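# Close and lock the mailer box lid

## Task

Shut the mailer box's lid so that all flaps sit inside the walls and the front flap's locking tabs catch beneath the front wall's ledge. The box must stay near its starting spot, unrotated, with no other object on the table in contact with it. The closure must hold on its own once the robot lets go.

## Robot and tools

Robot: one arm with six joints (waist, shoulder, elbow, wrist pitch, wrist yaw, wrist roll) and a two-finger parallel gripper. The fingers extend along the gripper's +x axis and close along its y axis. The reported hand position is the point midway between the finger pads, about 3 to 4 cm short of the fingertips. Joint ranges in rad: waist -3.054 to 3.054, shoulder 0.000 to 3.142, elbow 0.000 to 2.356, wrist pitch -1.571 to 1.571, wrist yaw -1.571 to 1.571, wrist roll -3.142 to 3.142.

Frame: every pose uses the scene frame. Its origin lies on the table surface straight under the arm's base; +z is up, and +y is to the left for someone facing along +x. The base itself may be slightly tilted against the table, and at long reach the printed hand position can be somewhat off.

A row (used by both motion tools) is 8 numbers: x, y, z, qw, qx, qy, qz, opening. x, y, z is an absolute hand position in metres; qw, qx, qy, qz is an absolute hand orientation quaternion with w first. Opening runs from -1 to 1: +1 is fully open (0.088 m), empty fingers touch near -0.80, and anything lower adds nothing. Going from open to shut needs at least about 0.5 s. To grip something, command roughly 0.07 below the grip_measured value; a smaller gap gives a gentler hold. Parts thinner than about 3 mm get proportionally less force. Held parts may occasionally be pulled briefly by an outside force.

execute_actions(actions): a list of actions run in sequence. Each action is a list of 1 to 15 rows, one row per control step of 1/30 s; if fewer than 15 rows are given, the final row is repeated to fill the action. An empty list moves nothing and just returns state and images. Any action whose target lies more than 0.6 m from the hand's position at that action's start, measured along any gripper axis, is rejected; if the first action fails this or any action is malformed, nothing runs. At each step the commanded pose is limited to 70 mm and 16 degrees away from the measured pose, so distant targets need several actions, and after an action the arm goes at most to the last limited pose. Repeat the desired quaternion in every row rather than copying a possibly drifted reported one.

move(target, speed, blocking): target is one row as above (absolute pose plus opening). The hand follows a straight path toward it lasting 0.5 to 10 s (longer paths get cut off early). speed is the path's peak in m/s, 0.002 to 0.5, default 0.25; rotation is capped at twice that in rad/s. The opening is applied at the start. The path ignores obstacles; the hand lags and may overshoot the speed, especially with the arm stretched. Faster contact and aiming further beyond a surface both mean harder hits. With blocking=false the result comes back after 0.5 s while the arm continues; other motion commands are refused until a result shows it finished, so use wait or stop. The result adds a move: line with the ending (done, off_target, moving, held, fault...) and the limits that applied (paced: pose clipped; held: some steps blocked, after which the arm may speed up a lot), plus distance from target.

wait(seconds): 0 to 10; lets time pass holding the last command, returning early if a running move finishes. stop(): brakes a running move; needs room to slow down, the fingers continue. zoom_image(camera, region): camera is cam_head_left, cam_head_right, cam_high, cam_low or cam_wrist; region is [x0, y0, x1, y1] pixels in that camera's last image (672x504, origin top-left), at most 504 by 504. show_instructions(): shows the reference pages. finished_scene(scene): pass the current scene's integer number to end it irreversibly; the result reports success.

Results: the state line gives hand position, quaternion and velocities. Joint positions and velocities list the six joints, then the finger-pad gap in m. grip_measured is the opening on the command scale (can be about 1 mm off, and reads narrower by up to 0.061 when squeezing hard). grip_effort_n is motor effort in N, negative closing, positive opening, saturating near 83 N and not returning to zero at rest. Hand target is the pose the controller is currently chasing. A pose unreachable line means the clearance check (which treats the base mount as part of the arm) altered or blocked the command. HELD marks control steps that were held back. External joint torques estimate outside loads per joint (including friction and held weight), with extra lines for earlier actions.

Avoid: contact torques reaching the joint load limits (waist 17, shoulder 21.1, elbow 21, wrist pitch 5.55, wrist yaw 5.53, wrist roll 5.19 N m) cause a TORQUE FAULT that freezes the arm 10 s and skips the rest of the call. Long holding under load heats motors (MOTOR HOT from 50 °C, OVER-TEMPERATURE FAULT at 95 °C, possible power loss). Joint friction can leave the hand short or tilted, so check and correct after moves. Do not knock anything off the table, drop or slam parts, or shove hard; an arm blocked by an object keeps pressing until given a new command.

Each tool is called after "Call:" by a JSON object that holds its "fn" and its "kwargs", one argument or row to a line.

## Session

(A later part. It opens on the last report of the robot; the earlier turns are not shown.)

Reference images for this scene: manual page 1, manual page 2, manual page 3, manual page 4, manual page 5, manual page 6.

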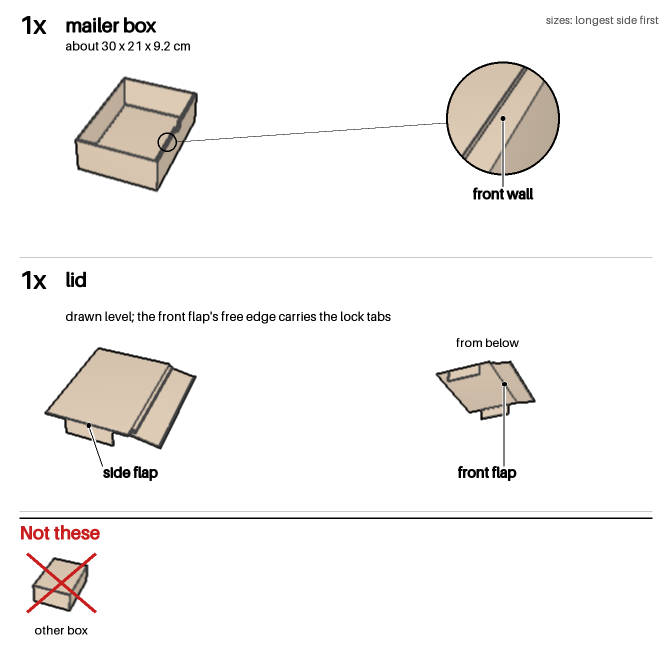

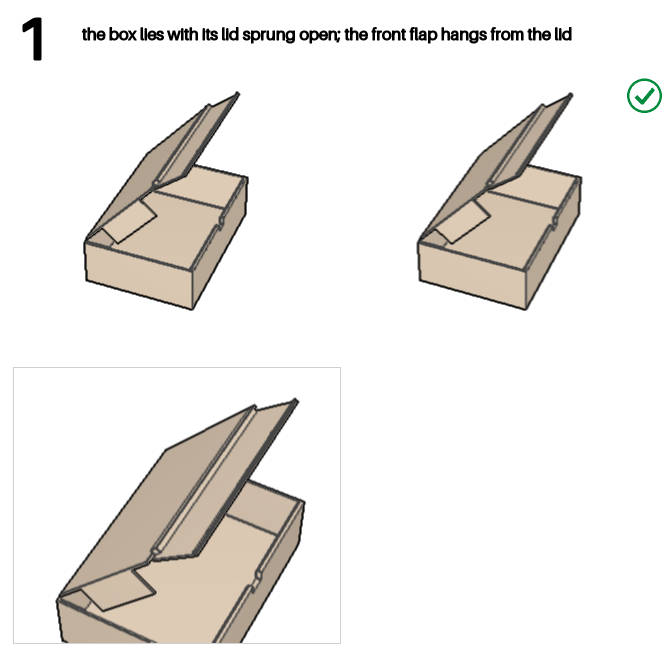

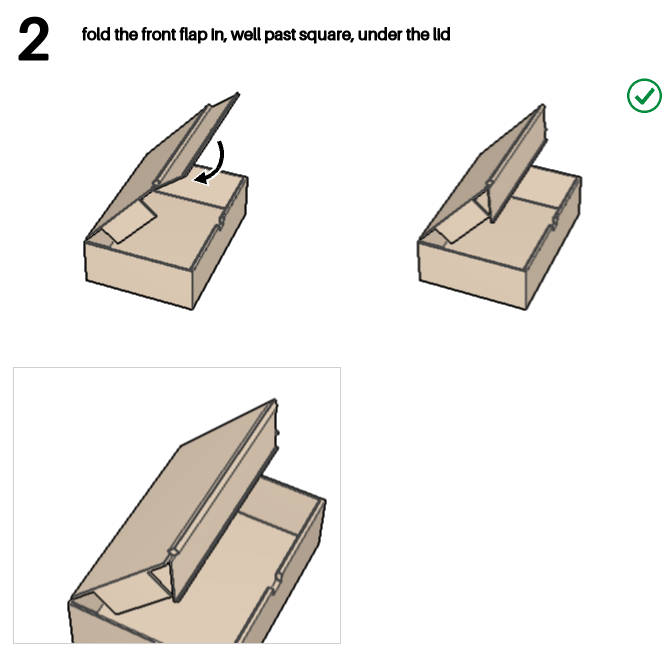

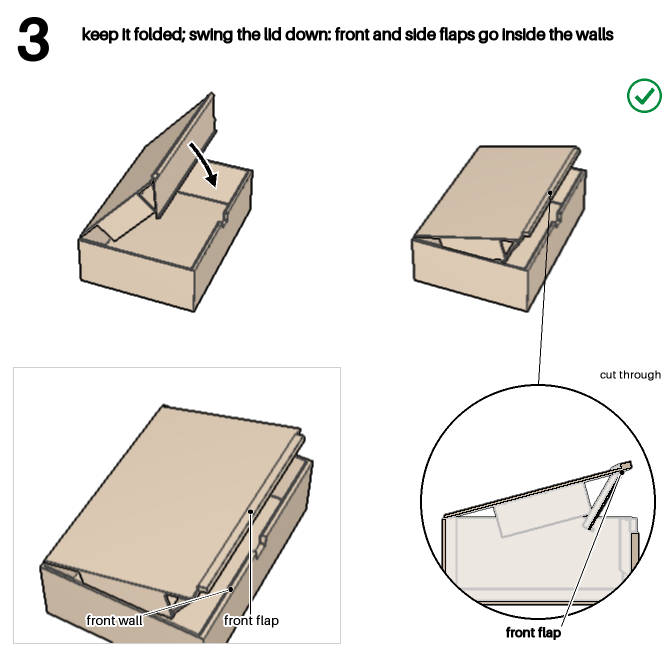

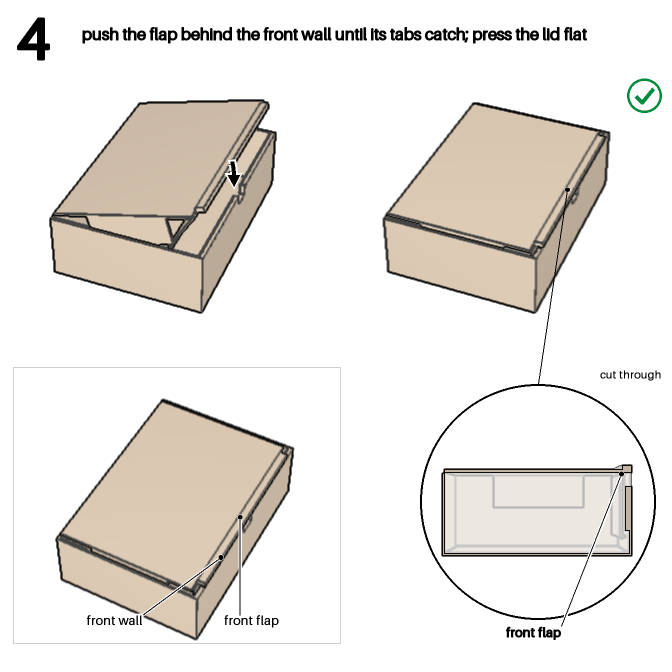

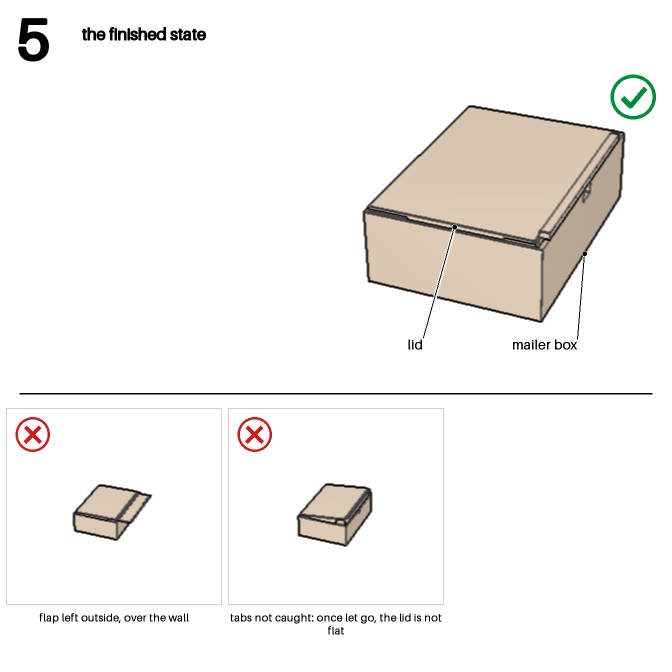

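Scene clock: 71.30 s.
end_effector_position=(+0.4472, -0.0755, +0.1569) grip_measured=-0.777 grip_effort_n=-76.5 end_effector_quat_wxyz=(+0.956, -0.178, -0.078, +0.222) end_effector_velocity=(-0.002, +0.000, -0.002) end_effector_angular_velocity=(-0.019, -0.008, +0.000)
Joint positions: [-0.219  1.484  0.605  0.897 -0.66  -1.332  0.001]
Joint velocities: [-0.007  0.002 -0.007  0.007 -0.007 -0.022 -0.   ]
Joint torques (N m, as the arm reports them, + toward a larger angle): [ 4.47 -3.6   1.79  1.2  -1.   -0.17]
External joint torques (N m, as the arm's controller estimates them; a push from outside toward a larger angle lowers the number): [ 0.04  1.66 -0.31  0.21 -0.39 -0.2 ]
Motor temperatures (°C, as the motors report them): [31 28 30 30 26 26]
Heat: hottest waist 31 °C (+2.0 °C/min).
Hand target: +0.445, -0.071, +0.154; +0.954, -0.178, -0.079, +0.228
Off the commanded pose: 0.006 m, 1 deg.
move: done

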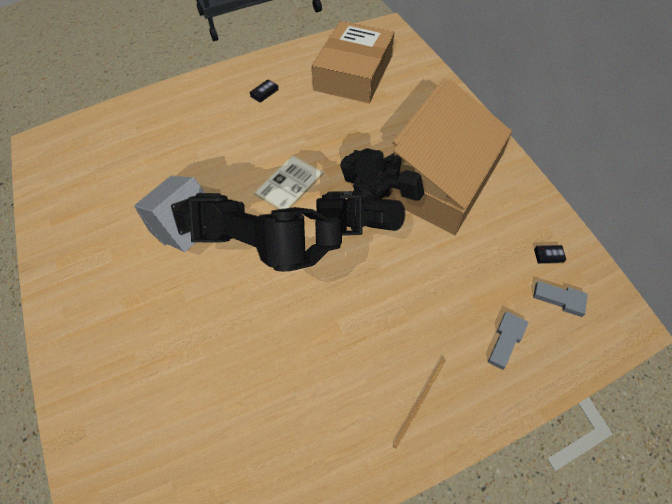

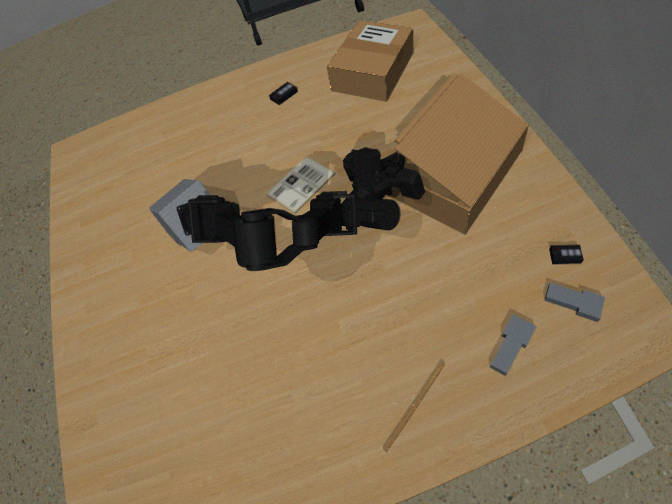

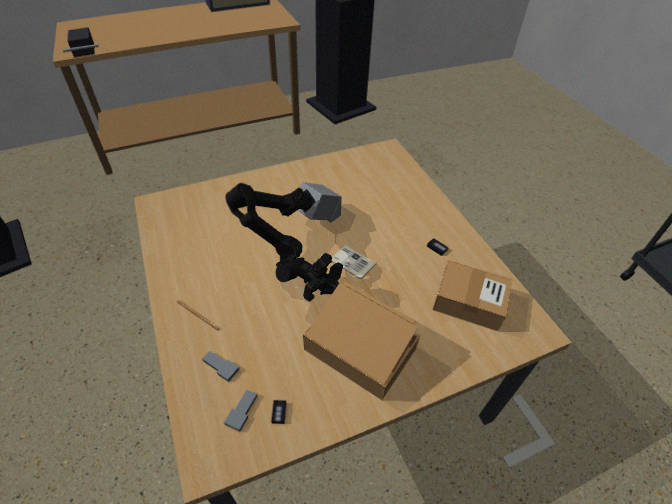

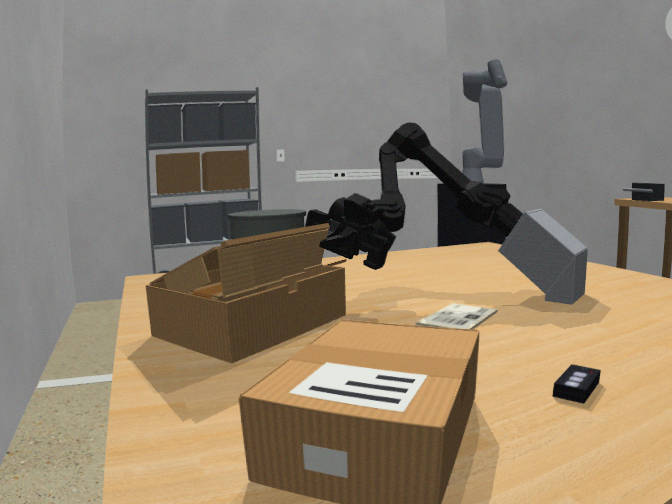

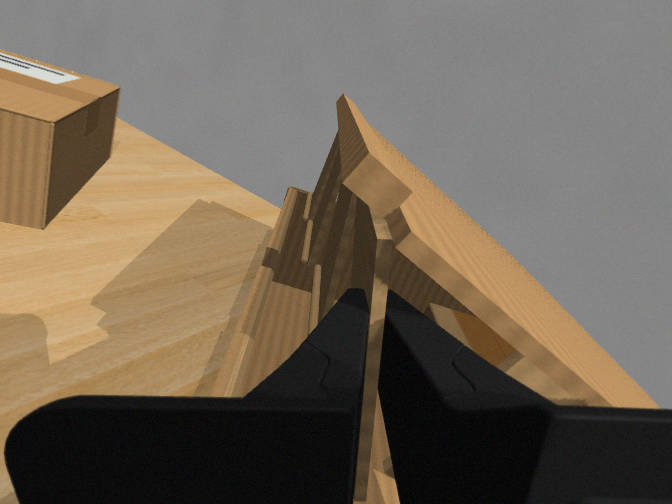

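Clear. Lower.

Call:
{"fn": "move", "kwargs": {
  "target": [0.441,-0.064,0.130,0.95,-0.2,-0.084,0.23,-0.79],
  "speed": 0.02
}}

Call:
{"fn": "zoom_image", "kwargs": {
  "camera": "cam_low",
  "region": [120,180,400,380]
}}

Scene clock: 75.63 s.
end_effector_position=(+0.4433, -0.0682, +0.1329) grip_measured=-0.777 grip_effort_n=-76.5 end_effector_quat_wxyz=(+0.950, -0.201, -0.083, +0.224) end_effector_velocity=(-0.003, +0.002, -0.004) end_effector_angular_velocity=(+0.003, +0.001, +0.016)
Joint positions: [-0.266  1.578  0.598  0.988 -0.711 -1.385  0.001]
Joint velocities: [-0.012  0.007 -0.002 -0.007 -0.022 -0.007 -0.   ]
Joint torques (N m, as the arm reports them, + toward a larger angle): [ 4.62 -3.64  1.16  1.18 -0.99 -0.16]
External joint torques (N m, as the arm's controller estimates them; a push from outside toward a larger angle lowers the number): [ 0.08  1.73 -0.43  0.21 -0.37 -0.19]
Motor temperatures (°C, as the motors report them): [31 28 30 30 26 26]
Heat: hottest waist 31 °C (+2.0 °C/min).
Hand target: +0.441, -0.064, +0.130; +0.949, -0.200, -0.084, +0.230
Off the commanded pose: 0.006 m, 1 deg.
move: done

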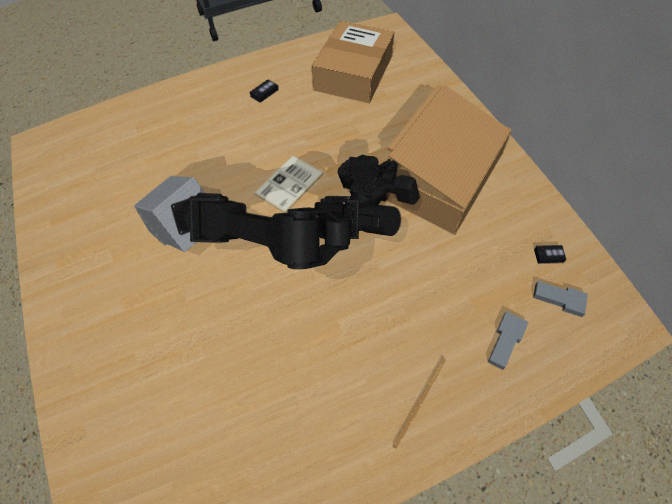

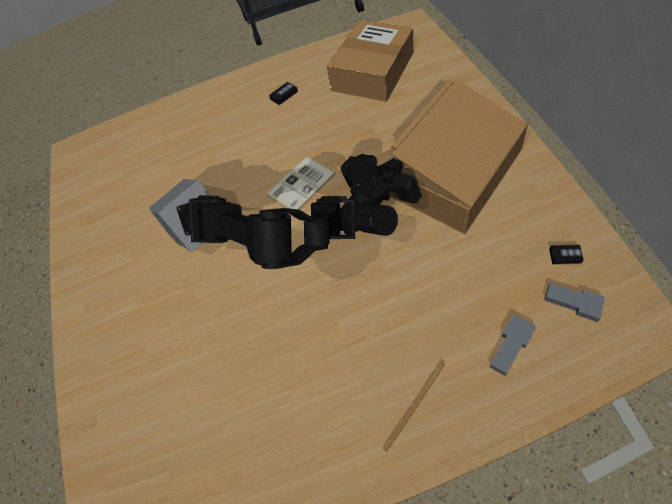

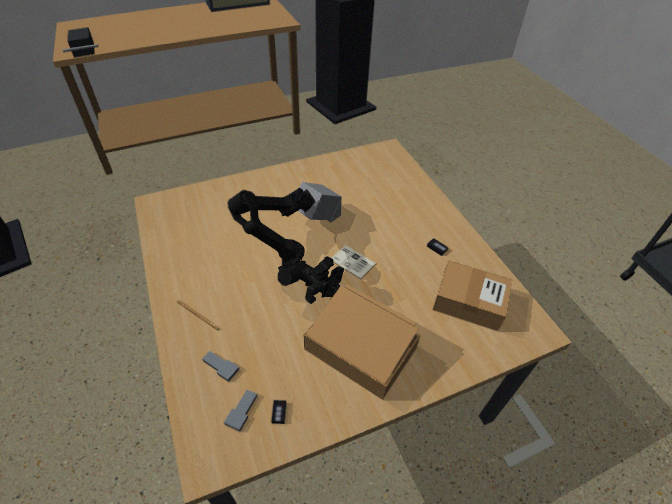

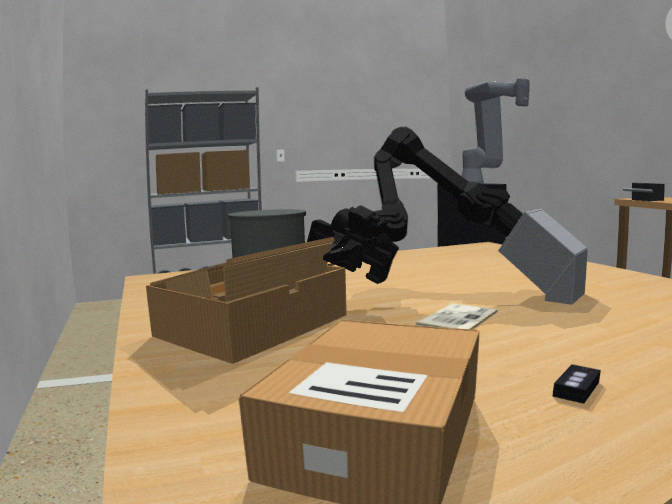

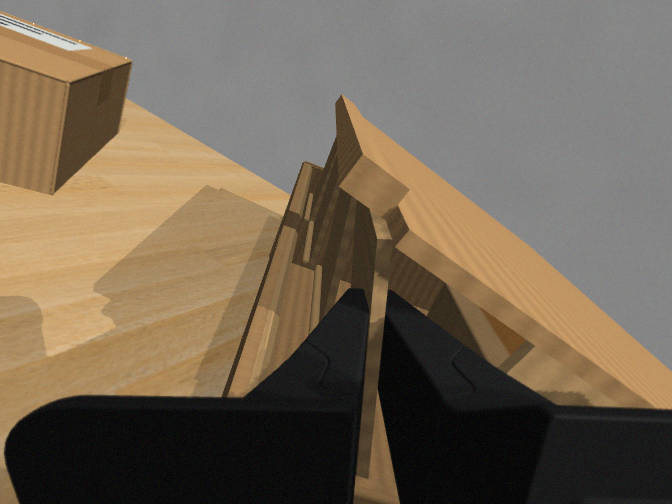

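Region (120, 180, 400, 380) of cam_low's 672x504 image, scaled by 1.800, with more detail than that image has; it fills the top 360 rows of this view, and the rest is white.

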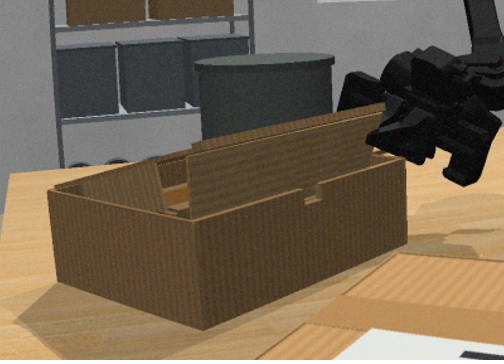

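Unroll while clamped so the flap rests on the wall, then release.

Call:
{"fn": "move", "kwargs": {
  "target": [0.437,-0.056,0.122,0.971,-0.034,-0.044,0.236,-0.79],
  "speed": 0.08
}}

Call:
{"fn": "move", "kwargs": {
  "target": [0.437,-0.056,0.122,0.971,-0.034,-0.044,0.236,-0.55]
}}

Scene clock: 81.23 s.
end_effector_position=(+0.4392, -0.0599, +0.1260) grip_measured=-0.777 grip_effort_n=-76.1 end_effector_quat_wxyz=(+0.971, -0.041, -0.048, +0.231) end_effector_velocity=(-0.001, +0.001, -0.000) end_effector_angular_velocity=(+0.011, +0.005, +0.008)
Joint positions: [-0.268  1.63   0.574  1.077 -0.714 -1.045  0.001]
Joint velocities: [-0.002 -0.002 -0.002 -0.007 -0.007  0.007 -0.   ]
Joint torques (N m, as the arm reports them, + toward a larger angle): [ 4.55 -3.26  0.99  1.14 -0.8   0.16]
External joint torques (N m, as the arm's controller estimates them; a push from outside toward a larger angle lowers the number): [-0.09  2.05 -0.27  0.16 -0.18  0.15]
Motor temperatures (°C, as the motors report them): [31 29 29 30 26 26]
Heat: hottest waist 31 °C (+2.0 °C/min).
Hand target: +0.437, -0.056, +0.122; +0.970, -0.034, -0.044, +0.236
Off the commanded pose: 0.006 m, 1 deg.
move: done

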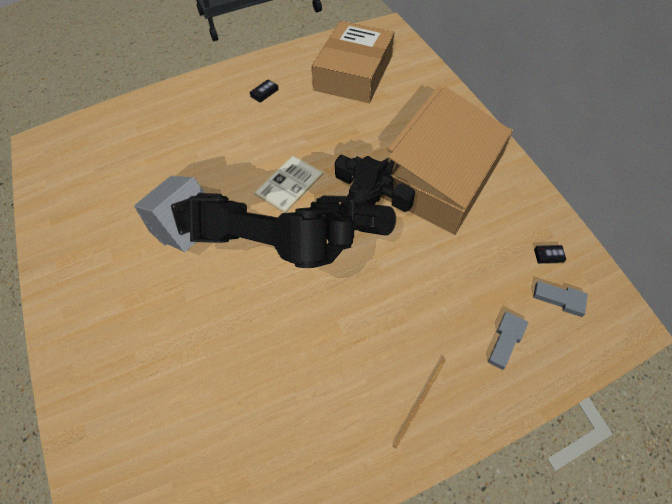

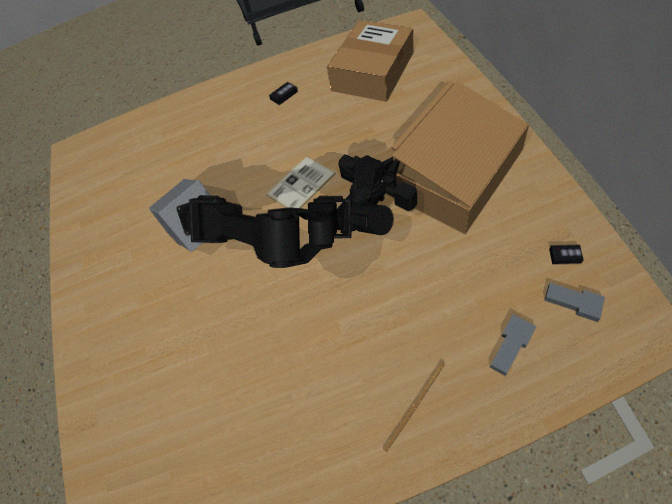

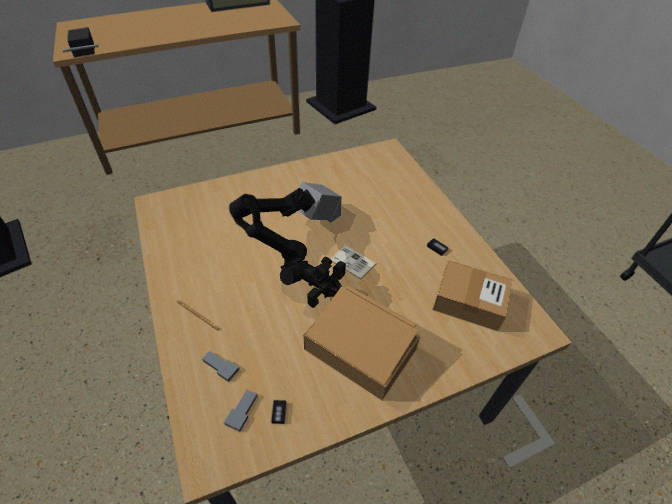

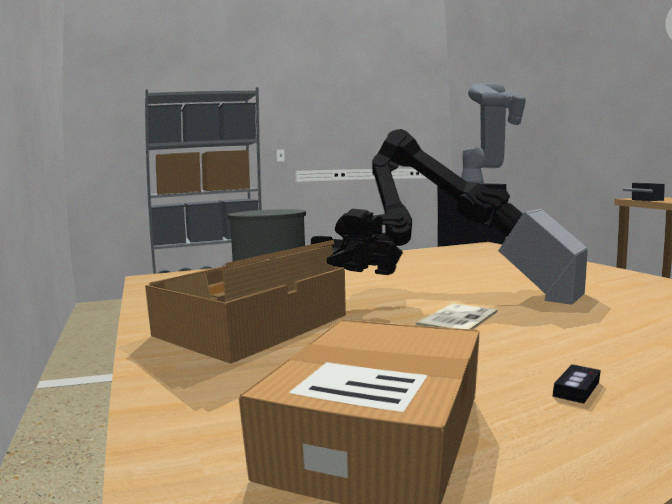

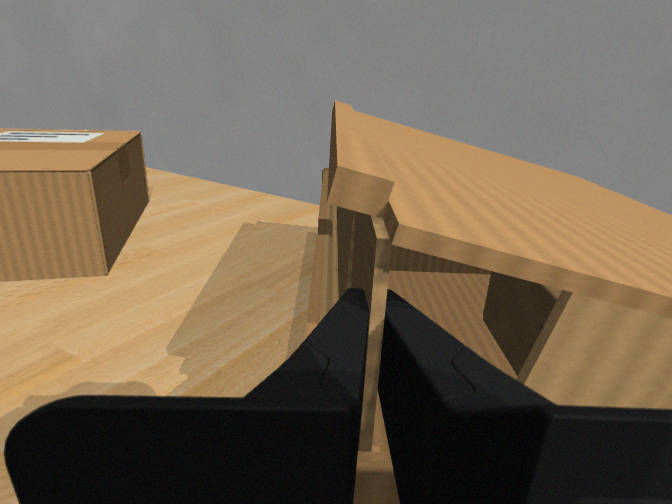

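Scene clock: 81.93 s.
end_effector_position=(+0.4392, -0.0598, +0.1260) grip_measured=-0.554 grip_effort_n=17.9 end_effector_quat_wxyz=(+0.971, -0.040, -0.048, +0.231) end_effector_velocity=(-0.002, +0.002, +0.001) end_effector_angular_velocity=(+0.002, -0.013, +0.016)
Joint positions: [-0.268  1.63   0.574  1.079 -0.714 -1.043  0.012]
Joint velocities: [-0.002 -0.002 -0.002 -0.007 -0.022 -0.007  0.   ]
Joint torques (N m, as the arm reports them, + toward a larger angle): [ 4.58 -3.31  1.05  1.08 -0.78  0.2 ]
External joint torques (N m, as the arm's controller estimates them; a push from outside toward a larger angle lowers the number): [-0.05  2.08 -0.25  0.08 -0.16  0.19]
Motor temperatures (°C, as the motors report them): [31 29 29 30 26 26]
Heat: hottest waist 31 °C (+2.0 °C/min).
Hand target: +0.437, -0.056, +0.122; +0.970, -0.034, -0.044, +0.236
Off the commanded pose: 0.006 m, 1 deg.
move: done

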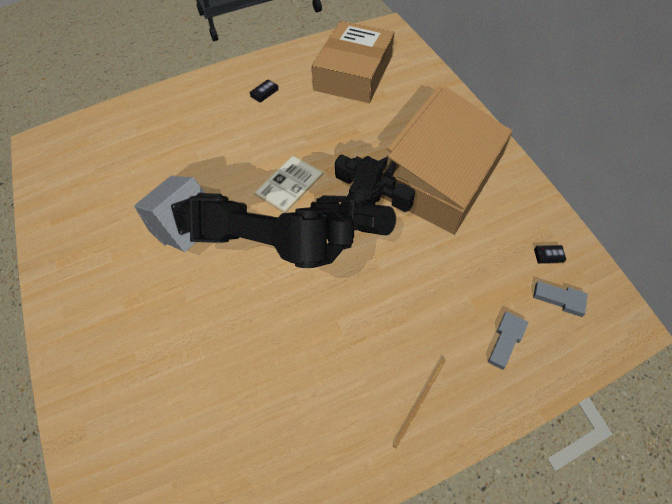

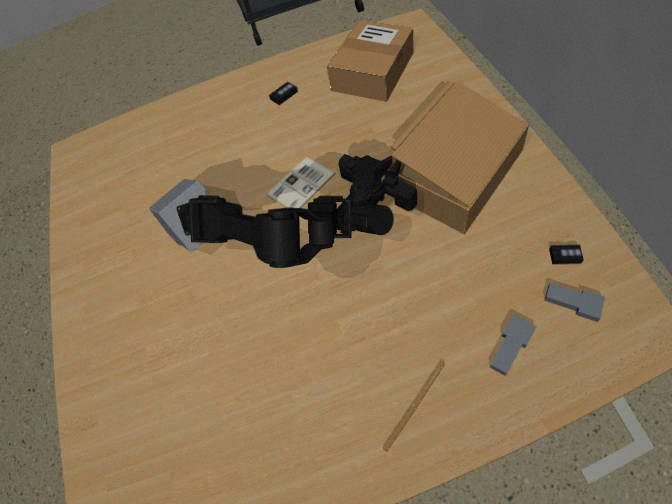

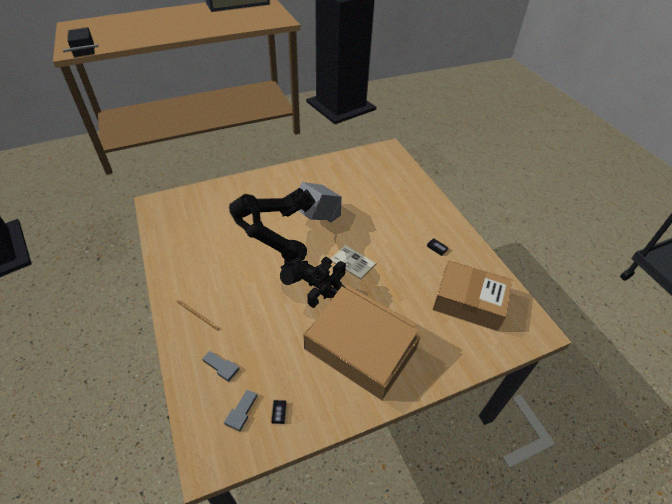

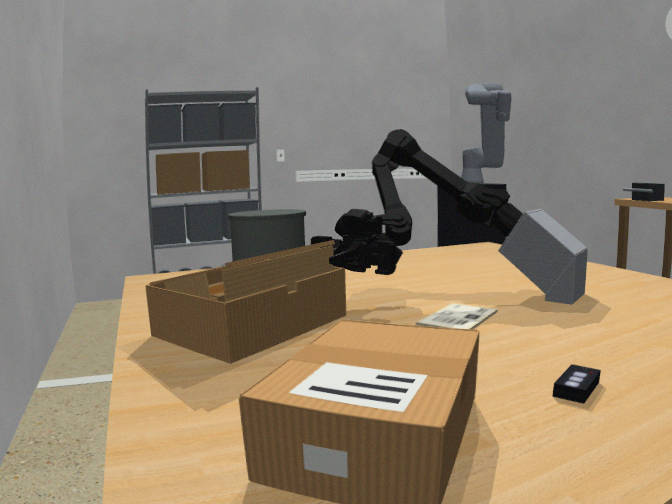

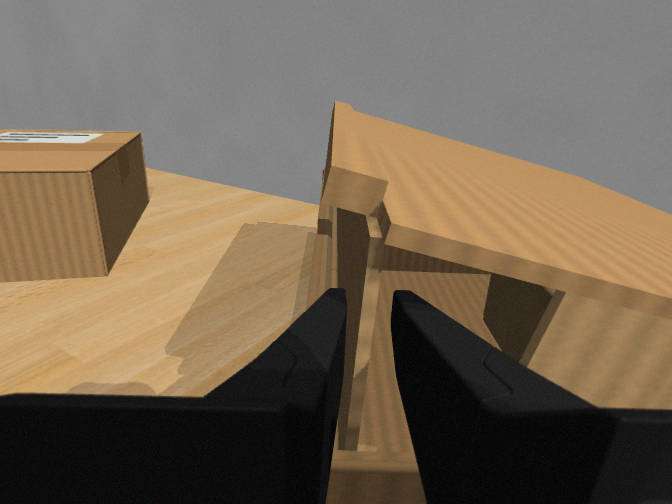

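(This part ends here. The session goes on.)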